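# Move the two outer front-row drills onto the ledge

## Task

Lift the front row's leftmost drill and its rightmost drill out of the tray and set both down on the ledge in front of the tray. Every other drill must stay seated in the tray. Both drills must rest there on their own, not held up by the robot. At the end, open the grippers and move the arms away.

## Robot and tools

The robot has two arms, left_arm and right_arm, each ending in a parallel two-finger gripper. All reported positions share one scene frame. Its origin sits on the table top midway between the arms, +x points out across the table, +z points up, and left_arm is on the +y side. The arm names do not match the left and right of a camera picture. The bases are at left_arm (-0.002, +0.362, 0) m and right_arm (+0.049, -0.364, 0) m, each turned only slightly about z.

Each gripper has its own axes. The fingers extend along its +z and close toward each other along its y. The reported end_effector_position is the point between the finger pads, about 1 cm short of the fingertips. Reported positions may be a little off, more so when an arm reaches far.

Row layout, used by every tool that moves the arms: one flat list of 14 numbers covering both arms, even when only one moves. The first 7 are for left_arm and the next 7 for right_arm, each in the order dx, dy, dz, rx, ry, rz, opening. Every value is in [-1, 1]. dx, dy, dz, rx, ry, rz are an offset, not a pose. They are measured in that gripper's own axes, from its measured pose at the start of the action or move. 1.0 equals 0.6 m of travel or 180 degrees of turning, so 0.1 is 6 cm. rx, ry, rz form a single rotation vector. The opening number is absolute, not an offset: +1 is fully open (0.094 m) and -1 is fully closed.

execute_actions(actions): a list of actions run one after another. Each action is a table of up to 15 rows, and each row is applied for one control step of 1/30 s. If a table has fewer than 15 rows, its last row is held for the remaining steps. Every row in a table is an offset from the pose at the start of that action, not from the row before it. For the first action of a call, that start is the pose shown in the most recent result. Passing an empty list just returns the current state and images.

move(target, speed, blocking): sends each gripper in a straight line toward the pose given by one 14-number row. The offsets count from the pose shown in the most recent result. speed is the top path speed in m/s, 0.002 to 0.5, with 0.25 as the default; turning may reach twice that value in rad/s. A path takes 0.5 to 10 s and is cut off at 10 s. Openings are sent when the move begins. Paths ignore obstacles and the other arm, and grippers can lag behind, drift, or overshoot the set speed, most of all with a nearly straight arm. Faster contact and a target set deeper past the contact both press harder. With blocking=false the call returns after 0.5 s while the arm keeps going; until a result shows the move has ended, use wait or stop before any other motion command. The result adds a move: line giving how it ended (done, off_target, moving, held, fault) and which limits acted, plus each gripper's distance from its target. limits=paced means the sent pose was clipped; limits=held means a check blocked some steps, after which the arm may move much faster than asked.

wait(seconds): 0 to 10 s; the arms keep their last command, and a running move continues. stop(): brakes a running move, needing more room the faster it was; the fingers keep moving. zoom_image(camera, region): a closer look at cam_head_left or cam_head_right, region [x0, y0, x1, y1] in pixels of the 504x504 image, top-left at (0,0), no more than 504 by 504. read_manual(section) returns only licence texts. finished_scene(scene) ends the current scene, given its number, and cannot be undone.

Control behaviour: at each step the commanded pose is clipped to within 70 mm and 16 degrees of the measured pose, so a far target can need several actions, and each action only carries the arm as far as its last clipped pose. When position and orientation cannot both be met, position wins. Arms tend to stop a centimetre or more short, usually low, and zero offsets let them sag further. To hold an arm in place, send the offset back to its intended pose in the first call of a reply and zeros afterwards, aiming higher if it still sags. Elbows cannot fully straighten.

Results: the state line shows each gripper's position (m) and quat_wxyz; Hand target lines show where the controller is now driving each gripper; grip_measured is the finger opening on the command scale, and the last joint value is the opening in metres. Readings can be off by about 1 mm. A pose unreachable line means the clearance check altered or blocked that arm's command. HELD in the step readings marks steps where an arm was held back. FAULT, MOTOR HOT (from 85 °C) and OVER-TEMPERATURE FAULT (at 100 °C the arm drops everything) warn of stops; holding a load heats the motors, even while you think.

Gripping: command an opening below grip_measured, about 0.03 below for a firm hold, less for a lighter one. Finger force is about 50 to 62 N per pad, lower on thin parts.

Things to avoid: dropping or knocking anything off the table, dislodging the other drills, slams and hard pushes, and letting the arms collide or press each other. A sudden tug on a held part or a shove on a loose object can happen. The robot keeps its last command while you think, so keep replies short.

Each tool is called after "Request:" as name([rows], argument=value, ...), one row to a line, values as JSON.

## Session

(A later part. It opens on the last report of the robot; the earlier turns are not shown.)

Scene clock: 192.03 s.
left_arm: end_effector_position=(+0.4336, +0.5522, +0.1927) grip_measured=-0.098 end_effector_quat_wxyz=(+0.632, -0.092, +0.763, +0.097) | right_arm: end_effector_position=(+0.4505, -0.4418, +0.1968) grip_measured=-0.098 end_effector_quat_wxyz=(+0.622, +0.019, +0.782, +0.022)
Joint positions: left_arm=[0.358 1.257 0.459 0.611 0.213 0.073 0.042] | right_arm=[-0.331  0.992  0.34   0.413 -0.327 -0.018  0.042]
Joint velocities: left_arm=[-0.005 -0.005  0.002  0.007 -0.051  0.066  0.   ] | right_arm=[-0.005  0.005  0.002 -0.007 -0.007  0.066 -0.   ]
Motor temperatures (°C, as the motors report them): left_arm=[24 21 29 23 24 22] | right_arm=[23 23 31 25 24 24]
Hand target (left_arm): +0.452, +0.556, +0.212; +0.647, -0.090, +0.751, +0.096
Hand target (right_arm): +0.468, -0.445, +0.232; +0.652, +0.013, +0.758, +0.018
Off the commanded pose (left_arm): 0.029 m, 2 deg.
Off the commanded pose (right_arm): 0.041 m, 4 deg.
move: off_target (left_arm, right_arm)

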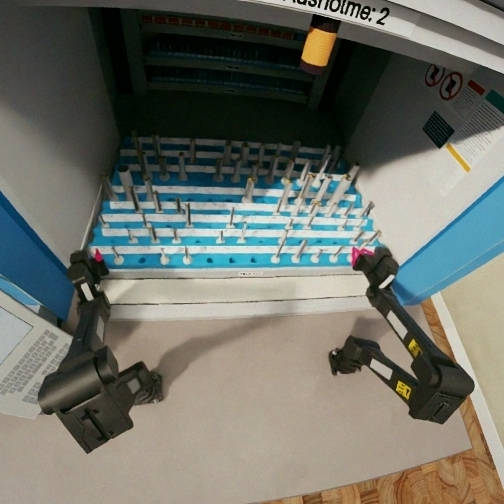

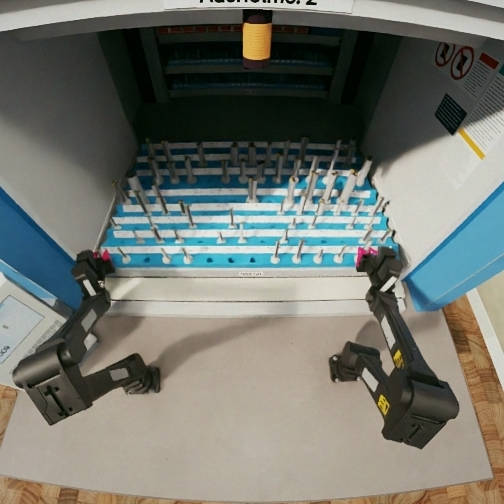

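Request:
execute_actions([
  [[-0.03,0,0.03,0,-0.011,0,-0.1, -0.063,-0.005,0.015,0,-0.024,0,-0.2],[-0.027,0,0.032,0,-0.011,0,-0.1, -0.063,-0.005,0.015,0,-0.024,0,-0.25],[-0.024,0,0.034,0,-0.011,0,-0.1, -0.063,-0.005,0.015,0,-0.024,0,-0.3],[-0.021,0,0.036,0,-0.011,0,-0.1, -0.063,-0.005,0.015,0,-0.024,0,-0.35],[-0.018,0,0.038,0,-0.011,0,-0.1, -0.063,-0.005,0.015,0,-0.024,0,-0.4],[-0.015,0,0.04,0,-0.011,0,-0.1, -0.063,-0.005,0.015,0,-0.024,0,-0.45],[-0.011,0,0.04,0,-0.011,0,-0.1, -0.063,-0.005,0.015,0,-0.024,0,-0.5],[-0.011,0,0.04,0,-0.011,0,-0.1, -0.063,-0.005,0.015,0,-0.024,0,-0.55],[-0.011,0,0.04,0,-0.011,0,-0.1, -0.063,-0.005,0.015,0,-0.024,0,-0.6],[-0.011,0,0.04,0,-0.011,0,-0.1, -0.063,-0.005,0.015,0,-0.024,0,-0.65]],
])

Request:
wait(seconds=0.5)

Request:
zoom_image(camera="cam_head_left", region=[320, 225, 420, 305])

Request:
zoom_image(camera="cam_head_right", region=[60, 225, 160, 305])

Scene clock: 202.10 s.
left_arm: end_effector_position=(+0.4389, +0.5557, +0.1739) grip_measured=-0.098 end_effector_quat_wxyz=(+0.626, -0.096, +0.768, +0.097) | right_arm: end_effector_position=(+0.4510, -0.4380, +0.1971) grip_measured=-0.647 end_effector_quat_wxyz=(+0.623, +0.019, +0.782, +0.031)
Joint positions: left_arm=[0.356 1.326 0.459 0.664 0.206 0.072 0.042] | right_arm=[-0.324  0.992  0.34   0.414 -0.335 -0.007  0.017]
Joint velocities: left_arm=[ 0.005 -0.005 -0.007  0.002  0.037 -0.095 -0.001] | right_arm=[-0.005 -0.005 -0.012 -0.022  0.051 -0.081 -0.   ]
Motor temperatures (°C, as the motors report them): left_arm=[24 21 29 24 24 22] | right_arm=[23 23 32 25 24 24]
Hand target (left_arm): +0.456, +0.558, +0.194; +0.645, -0.090, +0.752, +0.099
Hand target (right_arm): +0.465, -0.447, +0.231; +0.651, +0.020, +0.758, +0.021
Off the commanded pose (left_arm): 0.028 m, 3 deg.
Off the commanded pose (right_arm): 0.039 m, 4 deg.
Step readings (end_effector_position):
0: left_arm (+0.4336, +0.5522, +0.1927) | right_arm (+0.4505, -0.4418, +0.1968)
1: left_arm (+0.4336, +0.5526, +0.1923) | right_arm (+0.4505, -0.4418, +0.1968)
2: left_arm (+0.4338, +0.5531, +0.1916) | right_arm (+0.4505, -0.4418, +0.1968)
4: left_arm (+0.4349, +0.5540, +0.1883) | right_arm (+0.4505, -0.4418, +0.1968)
8: left_arm (+0.4380, +0.5552, +0.1777) | right_arm (+0.4505, -0.4404, +0.1969)
15: end_effector_position above

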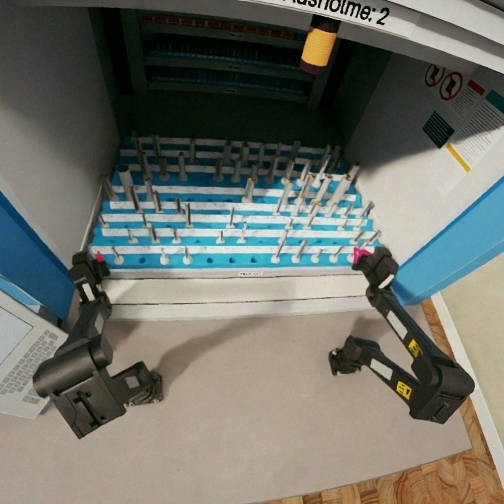

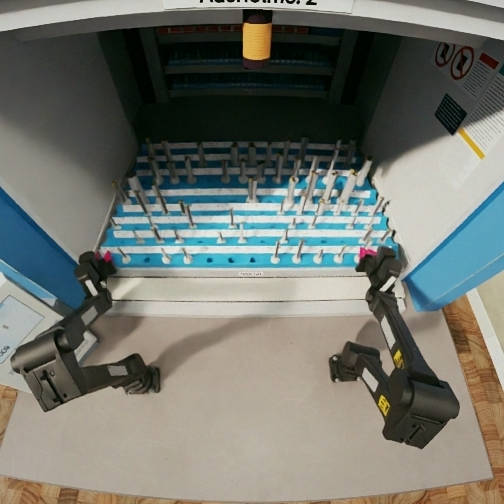

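Scene clock: 202.60 s.
left_arm: end_effector_position=(+0.4389, +0.5557, +0.1740) grip_measured=-0.098 end_effector_quat_wxyz=(+0.626, -0.095, +0.768, +0.097) | right_arm: end_effector_position=(+0.4510, -0.4380, +0.1971) grip_measured=-0.647 end_effector_quat_wxyz=(+0.623, +0.019, +0.782, +0.031)
Joint positions: left_arm=[0.356 1.326 0.459 0.664 0.206 0.072 0.042] | right_arm=[-0.324  0.992  0.34   0.414 -0.335 -0.007  0.017]
Joint velocities: left_arm=[-0.005 -0.005  0.007 -0.002 -0.022  0.037 -0.001] | right_arm=[-0.024 -0.024  0.022  0.002  0.007 -0.037  0.001]
Motor temperatures (°C, as the motors report them): left_arm=[24 21 29 24 24 22] | right_arm=[23 23 32 25 24 24]
Hand target (left_arm): +0.456, +0.558, +0.194; +0.645, -0.090, +0.752, +0.098
Hand target (right_arm): +0.465, -0.447, +0.231; +0.651, +0.020, +0.758, +0.021
Off the commanded pose (left_arm): 0.028 m, 3 deg.
Off the commanded pose (right_arm): 0.039 m, 4 deg.
wait: 0.50 s; at rest by 0.17 s

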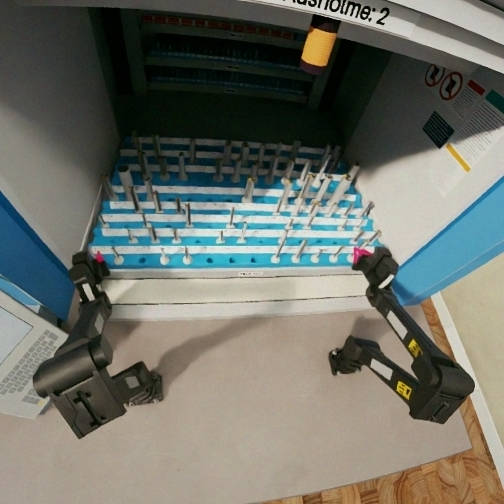

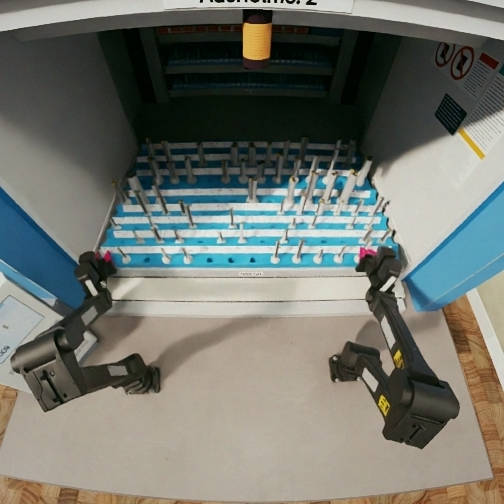

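Region (320, 225, 420, 305) of cam_head_left's 504x504 image, scaled by 5.040, with more detail than that image has; it fills the top 403 rows of this view, and the rest is white.

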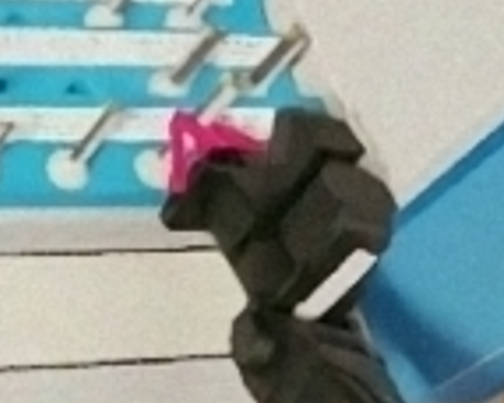

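Region (60, 225, 160, 305) of cam_head_right's 504x504 image, scaled by 5.040, with more detail than that image has; it fills the top 403 rows of this view, and the rest is white.

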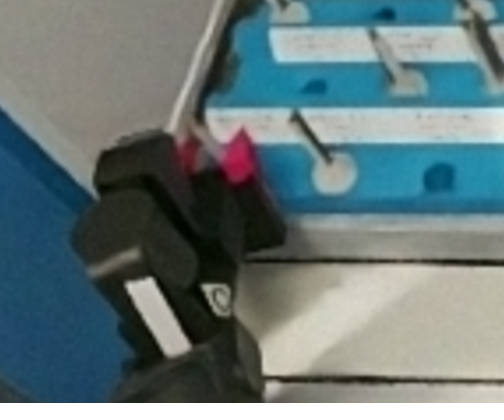

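Request:
execute_actions([
  [[-0.038,-0.004,0.021,0,-0.016,0,-0.15, -0.06,0.008,0.01,0,-0.023,0,-0.65],[-0.038,-0.004,0.021,0,-0.016,0,-0.2, -0.06,0.008,0.01,0,-0.023,0,-0.65],[-0.038,-0.004,0.021,0,-0.016,0,-0.25, -0.06,0.008,0.01,0,-0.023,0,-0.65],[-0.038,-0.004,0.021,0,-0.016,0,-0.3, -0.06,0.008,0.01,0,-0.023,0,-0.67],[-0.038,-0.004,0.021,0,-0.016,0,-0.35, -0.06,0.008,0.01,0,-0.023,0,-0.69],[-0.038,-0.004,0.021,0,-0.016,0,-0.4, -0.06,0.008,0.01,0,-0.023,0,-0.71],[-0.038,-0.004,0.021,0,-0.016,0,-0.45, -0.06,0.008,0.01,0,-0.023,0,-0.73],[-0.038,-0.004,0.021,0,-0.016,0,-0.5, -0.06,0.008,0.01,0,-0.023,0,-0.75],[-0.038,-0.004,0.021,0,-0.016,0,-0.55, -0.06,0.008,0.01,0,-0.023,0,-0.77],[-0.038,-0.004,0.021,0,-0.016,0,-0.6, -0.06,0.008,0.01,0,-0.023,0,-0.79],[-0.038,-0.004,0.021,0,-0.016,0,-0.65, -0.06,0.008,0.01,0,-0.023,0,-0.8]],
])

Scene clock: 211.37 s.
left_arm: end_effector_position=(+0.4403, +0.5535, +0.1749) grip_measured=-0.648 end_effector_quat_wxyz=(+0.627, -0.095, +0.767, +0.098) | right_arm: end_effector_position=(+0.4516, -0.4378, +0.1987) grip_measured=-0.733 end_effector_quat_wxyz=(+0.624, +0.013, +0.781, +0.014)
Joint positions: left_arm=[0.348 1.326 0.459 0.669 0.197 0.072 0.017] | right_arm=[-0.311  0.986  0.34   0.414 -0.303 -0.032  0.013]
Joint velocities: left_arm=[ 0.005 -0.005 -0.017 -0.007 -0.066 -0.007 -0.001] | right_arm=[ 0.005  0.005  0.012  0.007 -0.007 -0.007 -0.001]
Motor temperatures (°C, as the motors report them): left_arm=[24 21 29 24 24 22] | right_arm=[23 23 32 25 24 24]
Hand target (left_arm): +0.455, +0.557, +0.194; +0.645, -0.093, +0.752, +0.100
Hand target (right_arm): +0.463, -0.436, +0.231; +0.650, +0.019, +0.759, +0.030
Off the commanded pose (left_arm): 0.025 m, 3 deg.
Off the commanded pose (right_arm): 0.035 m, 4 deg.
Step readings (end_effector_position):
0: left_arm (+0.4389, +0.5557, +0.1740) | right_arm (+0.4510, -0.4380, +0.1971)
1: left_arm (+0.4389, +0.5561, +0.1742) | right_arm (+0.4512, -0.4378, +0.1973)
2: left_arm (+0.4388, +0.5565, +0.1742) | right_arm (+0.4515, -0.4371, +0.1976)
4: left_arm (+0.4392, +0.5558, +0.1745) | right_arm (+0.4518, -0.4362, +0.1983)
8: left_arm (+0.4394, +0.5553, +0.1746) | right_arm (+0.4517, -0.4378, +0.1986)
15: end_effector_position above

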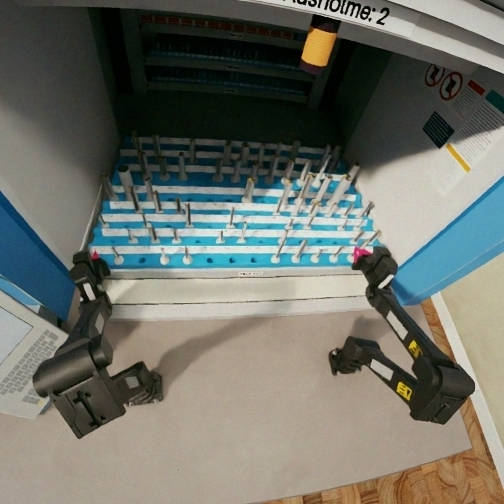

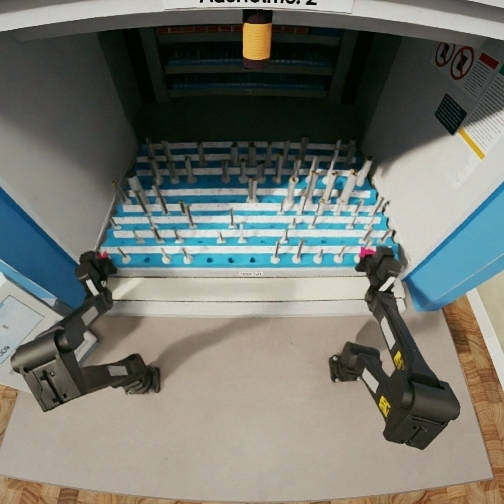

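Request:
execute_actions([
  [[-0.036,-0.008,0.0175,0,-0.015,0,-0.65, -0.056,0,0.007,0,-0.021,0,-0.77],[-0.036,-0.008,0.0175,0,-0.015,0,-0.65, -0.056,0,0.007,0,-0.021,0,-0.77],[-0.036,-0.008,0.0175,0,-0.015,0,-0.67, -0.056,0,0.007,0,-0.021,0,-0.77],[-0.036,-0.008,0.0175,0,-0.015,0,-0.69, -0.056,0,0.007,0,-0.021,0,-0.77],[-0.036,-0.008,0.0175,0,-0.015,0,-0.71, -0.056,0,0.007,0,-0.021,0,-0.77],[-0.036,-0.008,0.0175,0,-0.015,0,-0.73, -0.056,0,0.007,0,-0.021,0,-0.77],[-0.036,-0.008,0.0175,0,-0.015,0,-0.75, -0.056,0,0.007,0,-0.021,0,-0.77],[-0.036,-0.008,0.0175,0,-0.015,0,-0.77, -0.056,0,0.007,0,-0.021,0,-0.77],[-0.036,-0.008,0.0175,0,-0.015,0,-0.79, -0.056,0,0.007,0,-0.021,0,-0.77],[-0.036,-0.008,0.0175,0,-0.015,0,-0.81, -0.056,0,0.007,0,-0.021,0,-0.77]],
])

Scene clock: 218.40 s.
left_arm: end_effector_position=(+0.4413, +0.5527, +0.1760) grip_measured=-0.751 end_effector_quat_wxyz=(+0.629, -0.101, +0.765, +0.100) | right_arm: end_effector_position=(+0.4516, -0.4381, +0.1990) grip_measured=-0.738 end_effector_quat_wxyz=(+0.625, +0.007, +0.781, +0.008)
Joint positions: left_arm=[0.339 1.326 0.459 0.674 0.179 0.062 0.012] | right_arm=[-0.31   0.986  0.34   0.414 -0.301 -0.049  0.012]
Joint velocities: left_arm=[-0.015 -0.015 -0.002 -0.002 -0.095 -0.022 -0.   ] | right_arm=[-0.005 -0.005  0.002 -0.007 -0.037  0.007 -0.   ]
Motor temperatures (°C, as the motors report them): left_arm=[24 21 29 24 24 22] | right_arm=[23 23 31 25 24 25]
Hand target (left_arm): +0.455, +0.552, +0.194; +0.645, -0.093, +0.752, +0.101
Hand target (right_arm): +0.462, -0.439, +0.230; +0.650, +0.013, +0.760, +0.014
Off the commanded pose (left_arm): 0.023 m, 3 deg.
Off the commanded pose (right_arm): 0.034 m, 4 deg.
Step readings (end_effector_position):
0: left_arm (+0.4403, +0.5536, +0.1749) | right_arm (+0.4516, -0.4378, +0.1987)
1: left_arm (+0.4403, +0.5540, +0.1749) | right_arm (+0.4516, -0.4382, +0.1989)
2: left_arm (+0.4407, +0.5533, +0.1750) | right_arm (+0.4516, -0.4381, +0.1990)
4: left_arm (+0.4411, +0.5526, +0.1749) | right_arm (+0.4516, -0.4381, +0.1990)
8: left_arm (+0.4413, +0.5526, +0.1760) | right_arm (+0.4516, -0.4381, +0.1990)
15: end_effector_position above

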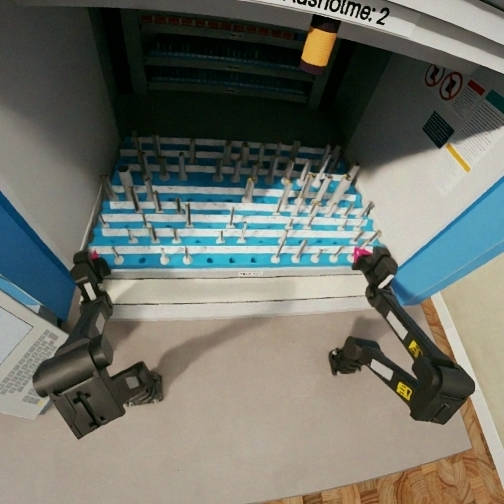

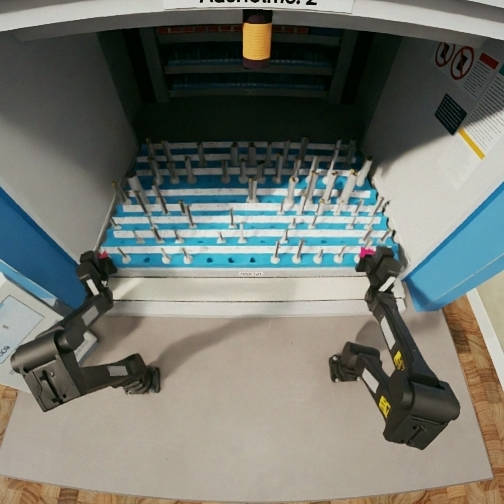

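Request:
execute_actions([
  [[-0.04,-0.003,0.017,0,-0.016,0,-0.79, -0.056,-0.003,0.012,0,-0.022,0,-0.775],[-0.045,-0.003,0.017,0,-0.016,0,-0.79, -0.06,-0.003,0.012,0,-0.022,0,-0.775],[-0.05,-0.003,0.017,0,-0.016,0,-0.79, -0.064,-0.004,0.012,0,-0.022,0,-0.775],[-0.054,-0.003,0.0167,0,-0.016,0,-0.79, -0.067,-0.004,0.012,0,-0.022,0,-0.775],[-0.058,-0.003,0.016,0,-0.016,0,-0.79, -0.070,-0.004,0.0115,0,-0.022,0,-0.775],[-0.061,-0.003,0.0155,0,-0.016,0,-0.79, -0.073,-0.004,0.011,0,-0.022,0,-0.775],[-0.064,-0.003,0.015,0,-0.016,0,-0.79, -0.076,-0.004,0.010,0,-0.022,0,-0.775],[-0.067,-0.003,0.014,0,-0.016,0,-0.79, -0.079,-0.004,0.0095,0,-0.022,0,-0.775],[-0.070,-0.003,0.0135,0,-0.016,0,-0.79, -0.082,-0.004,0.009,0,-0.022,0,-0.775],[-0.073,-0.003,0.013,0,-0.016,0,-0.79, -0.085,-0.004,0.008,0,-0.022,0,-0.775],[-0.076,-0.003,0.0125,0,-0.016,0,-0.79, -0.088,-0.004,0.0075,0,-0.022,0,-0.775],[-0.079,-0.003,0.012,0,-0.016,0,-0.79, -0.091,-0.004,0.007,0,-0.022,0,-0.775],[-0.082,-0.003,0.011,0,-0.016,0,-0.79, -0.094,-0.004,0.006,0,-0.022,0,-0.775],[-0.085,-0.003,0.0105,0,-0.016,0,-0.79, -0.097,-0.004,0.0055,0,-0.022,0,-0.775]],
])

Request:
wait(seconds=0.3)

Scene clock: 232.83 s.
left_arm: end_effector_position=(+0.4394, +0.5526, +0.1803) grip_measured=-0.786 end_effector_quat_wxyz=(+0.616, -0.108, +0.774, +0.097) | right_arm: end_effector_position=(+0.4511, -0.4379, +0.1995) grip_measured=-0.739 end_effector_quat_wxyz=(+0.614, +0.003, +0.789, +0.006)
Joint positions: left_arm=[0.337 1.286 0.471 0.588 0.17  0.056 0.01 ] | right_arm=[-0.31   0.968  0.355  0.353 -0.301 -0.066  0.012]
Joint velocities: left_arm=[ 0.005 -0.122  0.012 -0.159  0.007 -0.095 -0.   ] | right_arm=[-0.005 -0.024  0.012 -0.159  0.051 -0.051  0.   ]
Motor temperatures (°C, as the motors report them): left_arm=[24 22 29 24 24 22] | right_arm=[23 23 31 25 24 25]
Hand target (left_arm): +0.455, +0.554, +0.226; +0.648, -0.098, +0.748, +0.102
Hand target (right_arm): +0.464, -0.442, +0.255; +0.652, +0.006, +0.758, +0.008
Off the commanded pose (left_arm): 0.048 m, 5 deg.
Off the commanded pose (right_arm): 0.058 m, 6 deg.
Step readings (end_effector_position):
0: left_arm (+0.4413, +0.5527, +0.1760) | right_arm (+0.4516, -0.4381, +0.1990)
1: left_arm (+0.4412, +0.5529, +0.1760) | right_arm (+0.4516, -0.4381, +0.1990)
2: left_arm (+0.4412, +0.5530, +0.1760) | right_arm (+0.4516, -0.4381, +0.1990)
4: left_arm (+0.4416, +0.5535, +0.1783) | right_arm (+0.4516, -0.4381, +0.1990)
8: left_arm (+0.4409, +0.5530, +0.1787) | right_arm (+0.4513, -0.4380, +0.1993)
15: end_effector_position above

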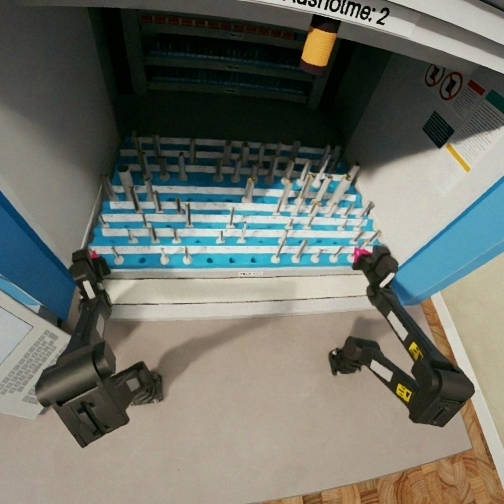

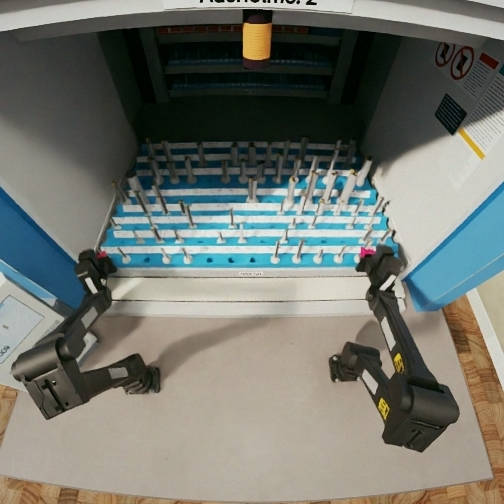

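Scene clock: 233.13 s.
left_arm: end_effector_position=(+0.4387, +0.5523, +0.1814) grip_measured=-0.786 end_effector_quat_wxyz=(+0.616, -0.108, +0.775, +0.097) | right_arm: end_effector_position=(+0.4511, -0.4379, +0.1995) grip_measured=-0.739 end_effector_quat_wxyz=(+0.612, +0.002, +0.791, +0.006)
Joint positions: left_arm=[0.337 1.279 0.471 0.579 0.169 0.056 0.01 ] | right_arm=[-0.31   0.967  0.357  0.345 -0.301 -0.068  0.012]
Joint velocities: left_arm=[-0.015 -0.015 -0.002 -0.012  0.037 -0.066 -0.   ] | right_arm=[-0.005 -0.005 -0.012  0.007 -0.007  0.022  0.   ]
Motor temperatures (°C, as the motors report them): left_arm=[24 22 29 24 24 22] | right_arm=[23 23 32 25 24 25]
Hand target (left_arm): +0.455, +0.554, +0.226; +0.648, -0.098, +0.748, +0.102
Hand target (right_arm): +0.464, -0.442, +0.255; +0.652, +0.006, +0.758, +0.008
Off the commanded pose (left_arm): 0.047 m, 5 deg.
Off the commanded pose (right_arm): 0.058 m, 6 deg.
wait: 0.30 s; at rest by 0.17 s

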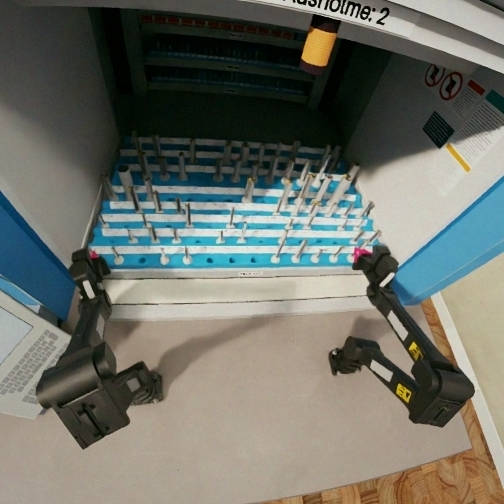

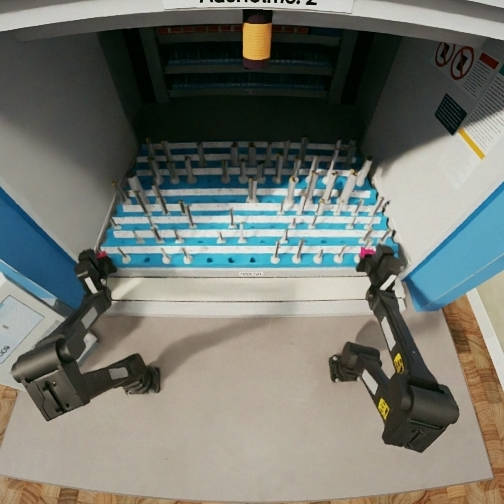

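Request:
execute_actions([
  [[-0.054,-0.003,0.012,0,-0.025,0,-0.82, -0.1,0,-0.005,0,-0.035,0,-0.79],[-0.054,-0.003,0.012,0,-0.025,0,-0.84, -0.103,0,-0.006,0,-0.035,0,-0.79],[-0.054,-0.003,0.012,0,-0.025,0,-0.86, -0.106,0,-0.007,0,-0.035,0,-0.79],[-0.054,-0.003,0.012,0,-0.025,0,-0.87, -0.109,0,-0.008,0,-0.04,0,-0.79],[-0.054,-0.003,0.012,0,-0.025,0,-0.87, -0.112,0,-0.01,0,-0.04,0,-0.79],[-0.054,-0.003,0.012,0,-0.025,0,-0.87, -0.116,0,-0.012,0,-0.045,0,-0.79],[-0.054,-0.003,0.012,0,-0.025,0,-0.87, -0.12,0,-0.014,0,-0.045,0,-0.79],[-0.054,-0.003,0.012,0,-0.025,0,-0.87, -0.125,0,-0.015,0,-0.045,0,-0.79]],
])

Scene clock: 244.37 s.
left_arm: end_effector_position=(+0.4387, +0.5525, +0.1817) grip_measured=-0.815 end_effector_quat_wxyz=(+0.616, -0.109, +0.774, +0.097) | right_arm: end_effector_position=(+0.4492, -0.4373, +0.2012) grip_measured=-0.739 end_effector_quat_wxyz=(+0.610, +0.001, +0.792, +0.004)
Joint positions: left_arm=[0.337 1.279 0.471 0.58  0.167 0.055 0.009] | right_arm=[-0.309  0.951  0.358  0.323 -0.297 -0.073  0.012]
Joint velocities: left_arm=[ 0.005 -0.005 -0.007  0.012 -0.022 -0.007 -0.001] | right_arm=[ 0.005  0.015 -0.017 -0.007 -0.007 -0.11   0.   ]
Motor temperatures (°C, as the motors report them): left_arm=[24 22 30 24 24 22] | right_arm=[23 23 33 25 24 25]
Hand target (left_arm): +0.451, +0.554, +0.211; +0.645, -0.104, +0.750, +0.101
Hand target (right_arm): +0.458, -0.439, +0.273; +0.667, +0.001, +0.745, +0.005
Off the commanded pose (left_arm): 0.033 m, 4 deg.
Off the commanded pose (right_arm): 0.074 m, 8 deg.
Step readings (end_effector_position):
0: left_arm (+0.4387, +0.5523, +0.1814) | right_arm (+0.4511, -0.4379, +0.1995)
1: left_arm (+0.4386, +0.5526, +0.1816) | right_arm (+0.4509, -0.4378, +0.1999)
2: left_arm (+0.4387, +0.5525, +0.1817) | right_arm (+0.4505, -0.4376, +0.1999)
4: left_arm (+0.4387, +0.5525, +0.1817) | right_arm (+0.4503, -0.4375, +0.2000)
8: left_arm (+0.4387, +0.5525, +0.1817) | right_arm (+0.4502, -0.4375, +0.2003)
15: end_effector_position above

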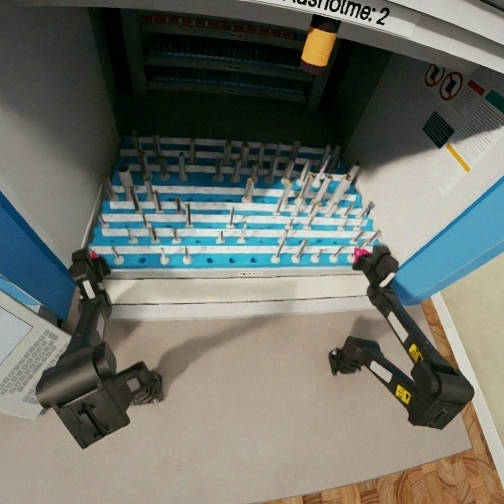

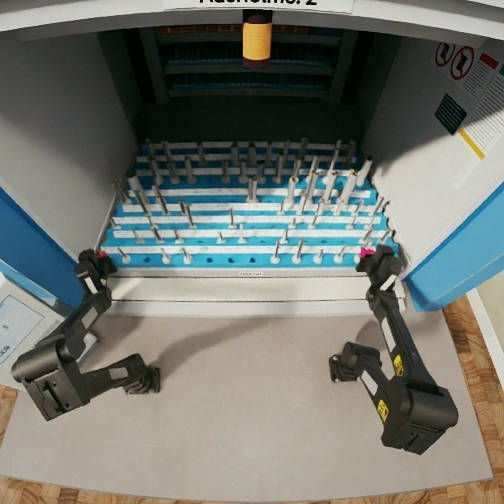

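Request:
execute_actions([
  [[-0.06,-0.003,0.014,0,-0.025,0,-0.87, -0.122,-0.003,-0.01,0,-0.045,0,-0.79],[-0.068,-0.003,0.016,0,-0.028,0,-0.87, -0.122,-0.003,-0.005,0,-0.045,0,-0.79],[-0.076,-0.004,0.018,0,-0.031,0,-0.87, -0.122,-0.004,0,0,-0.045,0,-0.79],[-0.084,-0.004,0.02,0,-0.034,0,-0.87, -0.122,-0.004,0.005,0,-0.045,0,-0.79],[-0.092,-0.005,0.022,0,-0.037,0,-0.87, -0.122,-0.005,0.01,0,-0.045,0,-0.79],[-0.1,-0.005,0.025,0,-0.04,0,-0.87, -0.122,-0.005,0.015,0,-0.045,0,-0.79],[-0.108,-0.005,0.027,0,-0.043,0,-0.87, -0.122,-0.006,0.02,0,-0.045,0,-0.79],[-0.115,-0.006,0.029,0,-0.045,0,-0.87, -0.122,-0.006,0.02,0,-0.045,0,-0.79],[-0.122,-0.006,0.031,0,-0.045,0,-0.87, -0.122,-0.006,0.02,0,-0.045,0,-0.79]],
])

Request:
wait(seconds=0.5)

Scene clock: 252.83 s.
left_arm: end_effector_position=(+0.4395, +0.5526, +0.1824) grip_measured=-0.815 end_effector_quat_wxyz=(+0.616, -0.114, +0.773, +0.100) | right_arm: end_effector_position=(+0.4500, -0.4379, +0.2010) grip_measured=-0.740 end_effector_quat_wxyz=(+0.610, +0.002, +0.793, +0.003)
Joint positions: left_arm=[0.33  1.279 0.473 0.58  0.15  0.048 0.009] | right_arm=[-0.308  0.954  0.361  0.322 -0.294 -0.073  0.012]
Joint velocities: left_arm=[-0.015  0.015  0.007 -0.007  0.051 -0.022 -0.001] | right_arm=[ 0.005 -0.005  0.017 -0.012  0.066  0.007  0.001]
Motor temperatures (°C, as the motors report them): left_arm=[24 22 30 24 24 22] | right_arm=[23 23 33 25 24 25]
Hand target (left_arm): +0.466, +0.556, +0.250; +0.669, -0.102, +0.729, +0.105
Hand target (right_arm): +0.472, -0.441, +0.269; +0.664, +0.001, +0.747, +0.004
Off the commanded pose (left_arm): 0.075 m, 8 deg.
Off the commanded pose (right_arm): 0.074 m, 8 deg.
Step readings (end_effector_position):
0: left_arm (+0.4387, +0.5525, +0.1817) | right_arm (+0.4492, -0.4373, +0.2012)
1: left_arm (+0.4387, +0.5527, +0.1817) | right_arm (+0.4491, -0.4374, +0.2010)
2: left_arm (+0.4387, +0.5526, +0.1817) | right_arm (+0.4492, -0.4375, +0.2012)
4: left_arm (+0.4388, +0.5526, +0.1817) | right_arm (+0.4494, -0.4375, +0.2013)
8: left_arm (+0.4391, +0.5525, +0.1818) | right_arm (+0.4500, -0.4379, +0.2010)
15: end_effector_position above

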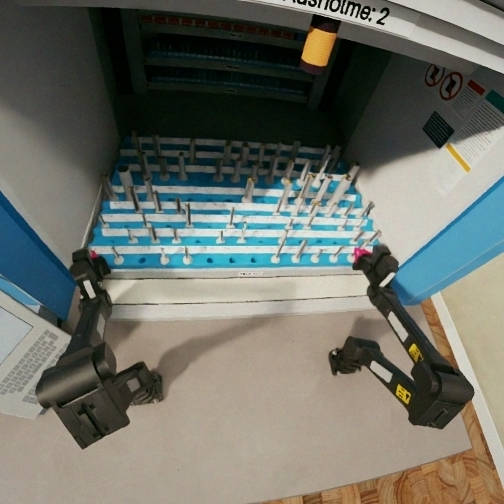

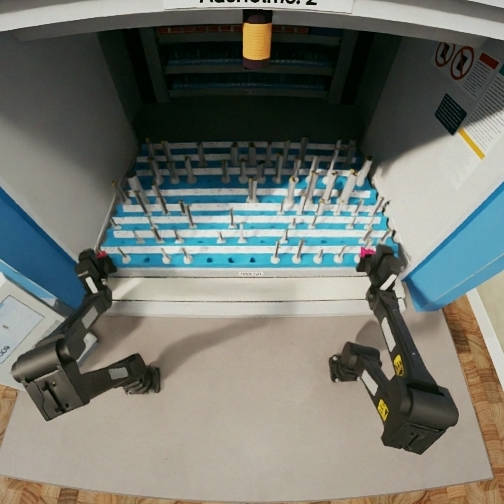

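Scene clock: 253.33 s.
left_arm: end_effector_position=(+0.4395, +0.5526, +0.1824) grip_measured=-0.815 end_effector_quat_wxyz=(+0.616, -0.114, +0.773, +0.100) | right_arm: end_effector_position=(+0.4500, -0.4379, +0.2010) grip_measured=-0.740 end_effector_quat_wxyz=(+0.610, +0.002, +0.793, +0.003)
Joint positions: left_arm=[0.33  1.279 0.473 0.58  0.15  0.048 0.009] | right_arm=[-0.308  0.954  0.361  0.322 -0.294 -0.073  0.012]
Joint velocities: left_arm=[-0.015 -0.005  0.002 -0.012 -0.051  0.007  0.   ] | right_arm=[ 0.015 -0.015  0.002 -0.002 -0.066 -0.037 -0.   ]
Motor temperatures (°C, as the motors report them): left_arm=[24 22 30 24 24 22] | right_arm=[23 23 33 25 24 25]
Hand target (left_arm): +0.466, +0.556, +0.250; +0.669, -0.102, +0.729, +0.105
Hand target (right_arm): +0.472, -0.441, +0.269; +0.664, +0.001, +0.747, +0.004
Off the commanded pose (left_arm): 0.075 m, 8 deg.
Off the commanded pose (right_arm): 0.074 m, 8 deg.
wait: 0.50 s; at rest by 0.17 s

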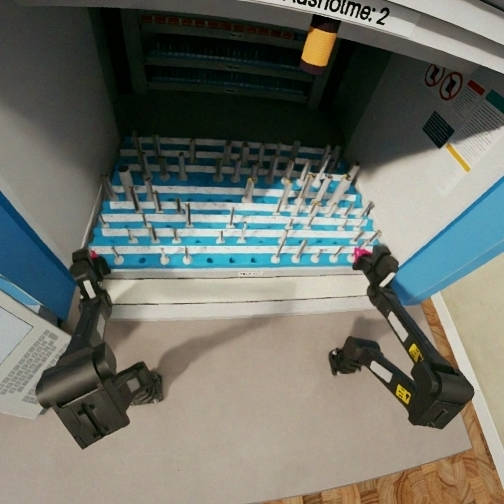

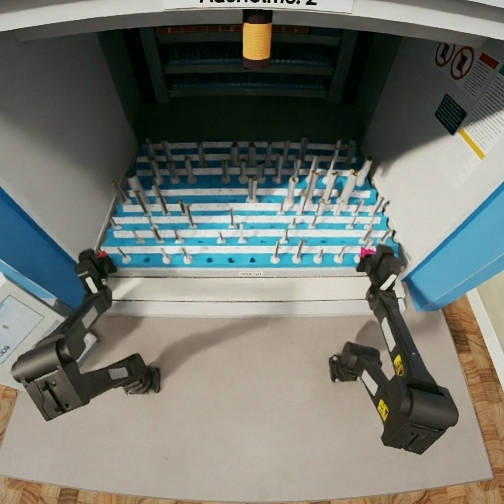

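Request:
execute_actions([
  [[-0.1,-0.005,0.025,0,-0.04,0,-0.87, -0.105,-0.005,0.018,0,-0.04,0,-0.79],[-0.085,-0.005,0.022,0,-0.035,0,-0.87, -0.09,-0.005,0.016,0,-0.035,0,-0.79],[-0.07,-0.004,0.018,0,-0.03,0,-0.87, -0.075,-0.004,0.014,0,-0.03,0,-0.79],[-0.055,-0.003,0.015,0,-0.022,0,-0.87, -0.065,-0.004,0.012,0,-0.025,0,-0.79],[-0.04,-0.003,0.012,0,-0.016,0,-0.87, -0.055,-0.003,0.01,0,-0.02,0,-0.79],[-0.04,-0.003,0.012,0,-0.016,0,-0.87, -0.055,-0.003,0.01,0,-0.02,0,-0.79],[-0.04,-0.003,0.012,0,-0.016,0,-0.7, -0.055,-0.003,0.01,0,-0.02,0,-0.65],[-0.04,-0.003,0.012,0,-0.016,0,-0.5, -0.055,-0.003,0.01,0,-0.02,0,-0.5],[-0.04,-0.003,0.012,0,-0.016,0,-0.3, -0.055,-0.003,0.01,0,-0.02,0,-0.3],[-0.04,-0.003,0.012,0,-0.016,0,-0.1, -0.055,-0.003,0.01,0,-0.02,0,-0.1]],
])

Request:
move(target=[-0.2,0,-0.06,0,0,0,-0.1, -0.24,0,-0.08,0,0,0,-0.1], speed=0.12)

Scene clock: 299.27 s.
left_arm: end_effector_position=(+0.4397, +0.5530, +0.1828) grip_measured=-0.102 end_effector_quat_wxyz=(+0.616, -0.117, +0.772, +0.102) | right_arm: end_effector_position=(+0.4501, -0.4380, +0.2002) grip_measured=-0.102 end_effector_quat_wxyz=(+0.609, +0.006, +0.793, +0.005)
Joint positions: left_arm=[0.328 1.279 0.473 0.582 0.142 0.046 0.042] | right_arm=[-0.308  0.956  0.361  0.322 -0.294 -0.065  0.042]
Joint velocities: left_arm=[-0.005  0.005 -0.002 -0.007 -0.037  0.066  0.001] | right_arm=[-0.005 -0.015  0.002 -0.002 -0.022  0.007  0.   ]
Motor temperatures (°C, as the motors report them): left_arm=[24 22 34 24 24 22] | right_arm=[23 23 36 26 24 25]
Hand target (left_arm): +0.451, +0.554, +0.204; +0.635, -0.112, +0.757, +0.103
Hand target (right_arm): +0.463, -0.440, +0.231; +0.634, +0.002, +0.773, +0.003
Off the commanded pose (left_arm): 0.025 m, 3 deg.
Off the commanded pose (right_arm): 0.034 m, 4 deg.
Step readings (end_effector_position):
0: left_arm (+0.4395, +0.5526, +0.1824) | right_arm (+0.4500, -0.4379, +0.2010)
1: left_arm (+0.4394, +0.5531, +0.1823) | right_arm (+0.4500, -0.4380, +0.2008)
2: left_arm (+0.4395, +0.5530, +0.1823) | right_arm (+0.4501, -0.4380, +0.2005)
4: left_arm (+0.4396, +0.5529, +0.1823) | right_arm (+0.4501, -0.4380, +0.2002)
8: left_arm (+0.4396, +0.5529, +0.1824) | right_arm (+0.4501, -0.4380, +0.2002)
15: end_effector_position above

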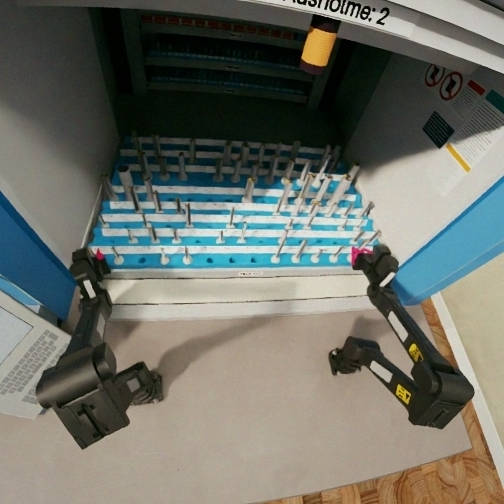

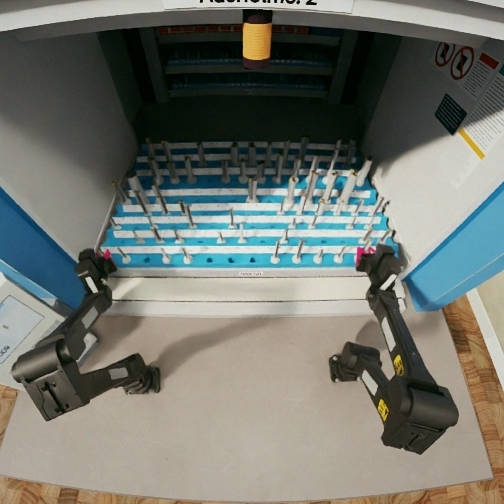

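Scene clock: 300.90 s.
left_arm: end_effector_position=(+0.4202, +0.5433, +0.2693) grip_measured=-0.102 end_effector_quat_wxyz=(+0.592, -0.122, +0.791, +0.094) | right_arm: end_effector_position=(+0.4378, -0.4382, +0.3153) grip_measured=-0.102 end_effector_quat_wxyz=(+0.590, +0.012, +0.807, +0.014)
Joint positions: left_arm=[0.328 0.993 0.6   0.105 0.142 0.046 0.042] | right_arm=[-0.327  0.74   0.622 -0.208 -0.315 -0.065  0.042]
Joint velocities: left_arm=[ 0.005 -0.024 -0.012 -0.007 -0.051 -0.051 -0.001] | right_arm=[-0.015 -0.015 -0.002  0.002 -0.037 -0.066  0.   ]
Motor temperatures (°C, as the motors report them): left_arm=[24 22 33 24 24 22] | right_arm=[23 23 36 26 24 25]
Hand target (left_arm): +0.429, +0.549, +0.309; +0.616, -0.117, +0.772, +0.102
Hand target (right_arm): +0.442, -0.442, +0.351; +0.609, +0.006, +0.793, +0.005
Off the commanded pose (left_arm): 0.041 m, 4 deg.
Off the commanded pose (right_arm): 0.037 m, 3 deg.
move: off_target (left_arm, right_arm)

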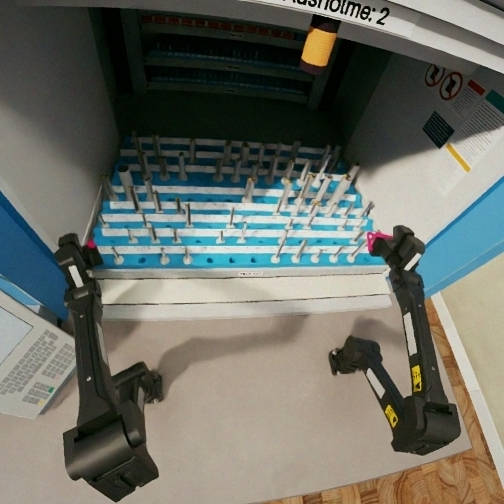

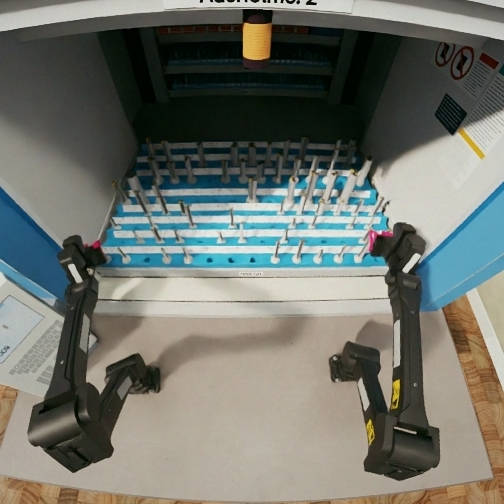

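Request:
move(target=[-0.042,0.001,0.0245,0.2735,0.3704,0.5383,-0.1, -0.036,0,0.004,-0.2335,0.4026,-0.4981,-0.1], speed=0.3)

Request:
zoom_image(camera="cam_head_left", region=[310, 195, 430, 291])

Request:
zoom_image(camera="cam_head_right", region=[50, 195, 170, 291])

Scene clock: 320.63 s.
left_arm: end_effector_position=(+0.4218, +0.5484, +0.2697) grip_measured=-0.102 end_effector_quat_wxyz=(-0.126, +0.639, +0.754, +0.091) | right_arm: end_effector_position=(+0.4389, -0.4400, +0.3091) grip_measured=-0.102 end_effector_quat_wxyz=(+0.123, +0.698, -0.698, +0.104)
Joint positions: left_arm=[ 0.169  1.529  1.517 -1.54  -0.312  1.71   0.042] | right_arm=[-0.058  1.376  1.457 -1.662  0.323 -1.621  0.042]
Joint velocities: left_arm=[ 0.005 -0.015 -0.007 -0.007 -0.081  0.051  0.   ] | right_arm=[-0.005 -0.005 -0.002 -0.007 -0.051 -0.007  0.   ]
Motor temperatures (°C, as the motors report them): left_arm=[24 22 34 24 24 22] | right_arm=[23 23 36 25 24 25]
Hand target (left_arm): +0.439, +0.550, +0.285; -0.120, +0.646, +0.747, +0.105
Hand target (right_arm): +0.448, -0.439, +0.331; +0.111, +0.701, -0.694, +0.120
Off the commanded pose (left_arm): 0.027 m, 3 deg.
Off the commanded pose (right_arm): 0.027 m, 2 deg.
joint sent to its limit (right arm) — the command would take joint 4 (wrist pitch) past its lower limit, so that joint was sent only as far as its limit.
move: off_target (left_arm, right_arm)

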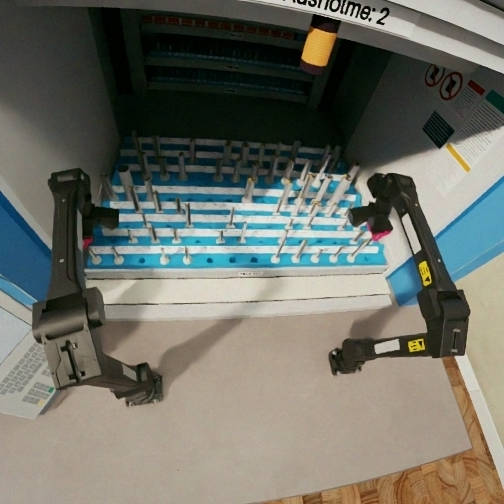

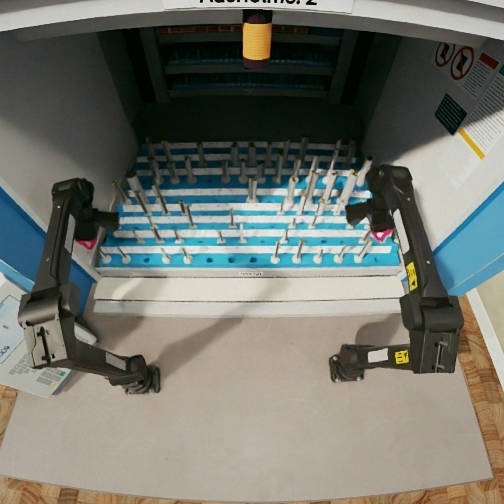

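Region (310, 195, 430, 291) of cam_head_left's 504x504 image, scaled by 4.200, with more detail than that image has; it fills the top 403 rows of this view, and the rest is white.

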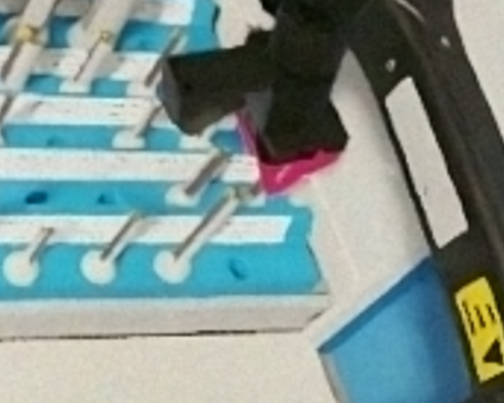

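Region (50, 195, 170, 291) of cam_head_right's 504x504 image, scaled by 4.200, with more detail than that image has; it fills the top 403 rows of this view, and the rest is white.

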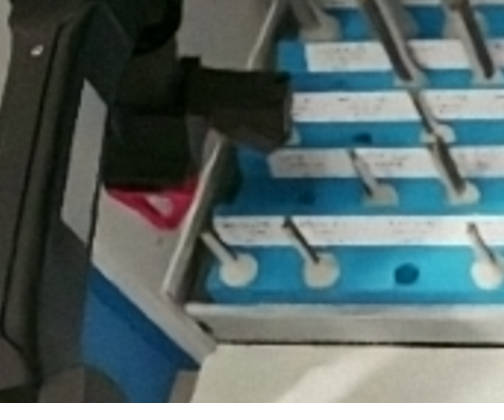

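Request:
move(target=[-0.017,0.037,0.056,0,0,0,-0.1, -0.020,-0.017,0.046,0,0,0,-0.1], speed=0.06)

Request:
zoom_image(camera="cam_head_left", region=[310, 195, 430, 291])

Request:
zoom_image(camera="cam_head_right", region=[310, 195, 430, 291])

Request:
zoom_image(camera="cam_head_right", region=[50, 195, 170, 291])

Request:
zoom_image(camera="cam_head_left", region=[50, 195, 170, 291])

Scene clock: 329.43 s.
left_arm: end_effector_position=(+0.4397, +0.5540, +0.2485) grip_measured=-0.102 end_effector_quat_wxyz=(-0.121, +0.638, +0.754, +0.100) | right_arm: end_effector_position=(+0.4429, -0.4402, +0.2804) grip_measured=-0.102 end_effector_quat_wxyz=(+0.128, +0.699, -0.697, +0.099)
Joint positions: left_arm=[ 0.169  1.566  1.505 -1.468 -0.312  1.712  0.042] | right_arm=[-0.058  1.392  1.397 -1.601  0.323 -1.623  0.042]
Joint velocities: left_arm=[-0.015 -0.015 -0.002 -0.007 -0.066  0.022  0.002] | right_arm=[-0.005  0.005  0.002  0.002 -0.022 -0.037  0.001]
Motor temperatures (°C, as the motors report them): left_arm=[24 22 34 24 24 22] | right_arm=[23 23 36 25 24 25]
Hand target (left_arm): +0.442, +0.553, +0.234; -0.126, +0.639, +0.754, +0.091
Hand target (right_arm): +0.448, -0.438, +0.279; +0.123, +0.698, -0.698, +0.104
Off the commanded pose (left_arm): 0.015 m, 1 deg.
Off the commanded pose (right_arm): 0.006 m, 1 deg.
move: off_target (left_arm)

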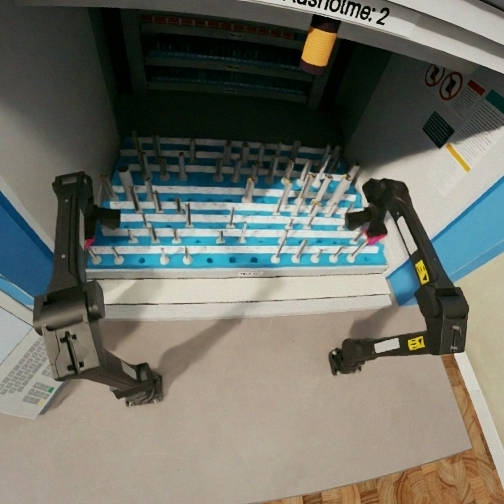

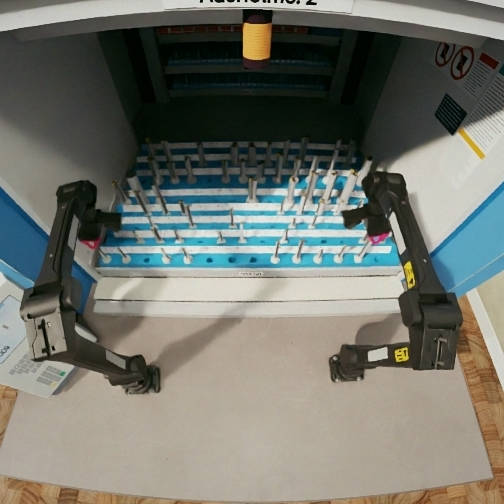

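Region (310, 195, 430, 291) of cam_head_left's 504x504 image, scaled by 4.200, with more detail than that image has; it fills the top 403 rows of this view, and the rest is white.

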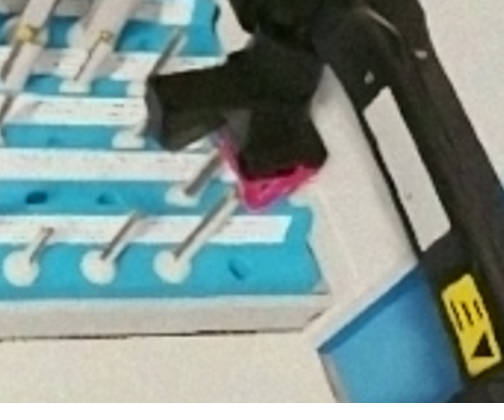

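Region (310, 195, 430, 291) of cam_head_right's 504x504 image, scaled by 4.200, with more detail than that image has; it fills the top 403 rows of this view, and the rest is white.

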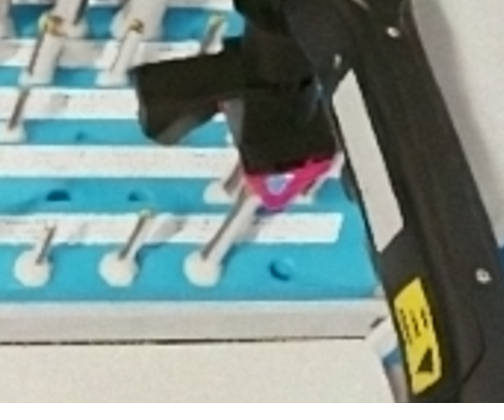

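Region (50, 195, 170, 291) of cam_head_right's 504x504 image, scaled by 4.200, with more detail than that image has; it fills the top 403 rows of this view, and the rest is white.

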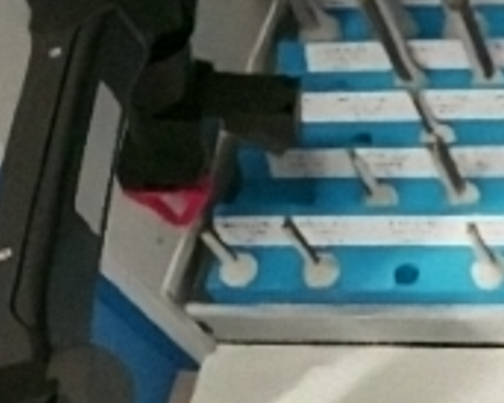

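Region (50, 195, 170, 291) of cam_head_left's 504x504 image, scaled by 4.200, with more detail than that image has; it fills the top 403 rows of this view, and the rest is white.

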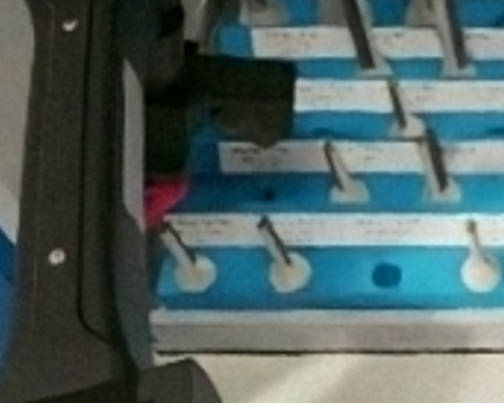

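Request:
move(target=[-0.025,-0.023,0.09,0,0,0,0.2, -0.029,0.005,0.069,0,0,0,0.2], speed=0.04)

Request:
zoom_image(camera="cam_head_left", region=[310, 195, 430, 291])

Request:
zoom_image(camera="cam_head_right", region=[50, 195, 170, 291])

Scene clock: 345.43 s.
left_arm: end_effector_position=(+0.4298, +0.5509, +0.1908) grip_measured=+0.198 end_effector_quat_wxyz=(-0.123, +0.639, +0.753, +0.096) | right_arm: end_effector_position=(+0.4339, -0.4397, +0.2334) grip_measured=+0.198 end_effector_quat_wxyz=(+0.136, +0.700, -0.695, +0.089)
Joint positions: left_arm=[ 0.169  1.566  1.352 -1.326 -0.312  1.712  0.056] | right_arm=[-0.058  1.392  1.273 -1.503  0.323 -1.623  0.056]
Joint velocities: left_arm=[ 0.024 -0.005 -0.002  0.007  0.007 -0.022 -0.   ] | right_arm=[ 0.005  0.005 -0.012 -0.012 -0.007  0.066  0.002]
Motor temperatures (°C, as the motors report them): left_arm=[24 22 31 24 24 22] | right_arm=[23 23 33 25 24 25]
Hand target (left_arm): +0.426, +0.555, +0.193; -0.121, +0.638, +0.754, +0.100
Hand target (right_arm): +0.438, -0.437, +0.236; +0.128, +0.699, -0.697, +0.098
Off the commanded pose (left_arm): 0.006 m, 1 deg.
Off the commanded pose (right_arm): 0.006 m, 2 deg.
move: done

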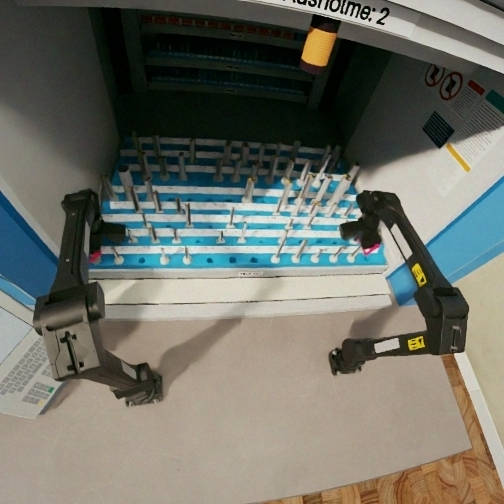

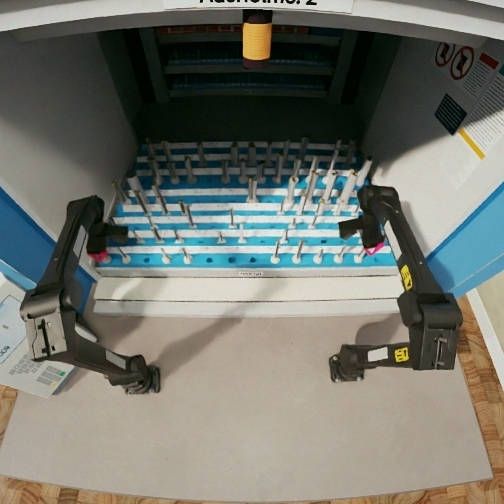

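Region (310, 195, 430, 291) of cam_head_left's 504x504 image, scaled by 4.200, with more detail than that image has; it fills the top 403 rows of this view, and the rest is white.

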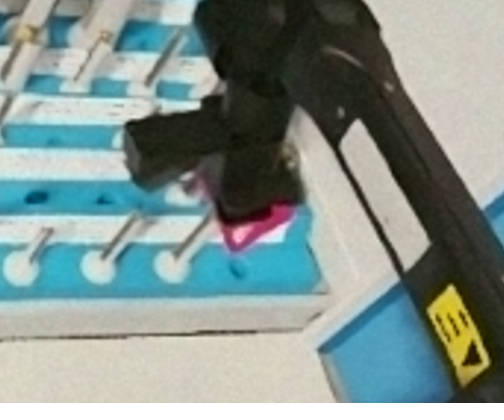

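Region (50, 195, 170, 291) of cam_head_right's 504x504 image, scaled by 4.200, with more detail than that image has; it fills the top 403 rows of this view, and the rest is white.

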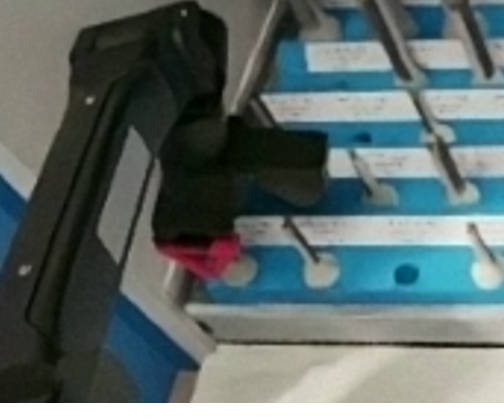

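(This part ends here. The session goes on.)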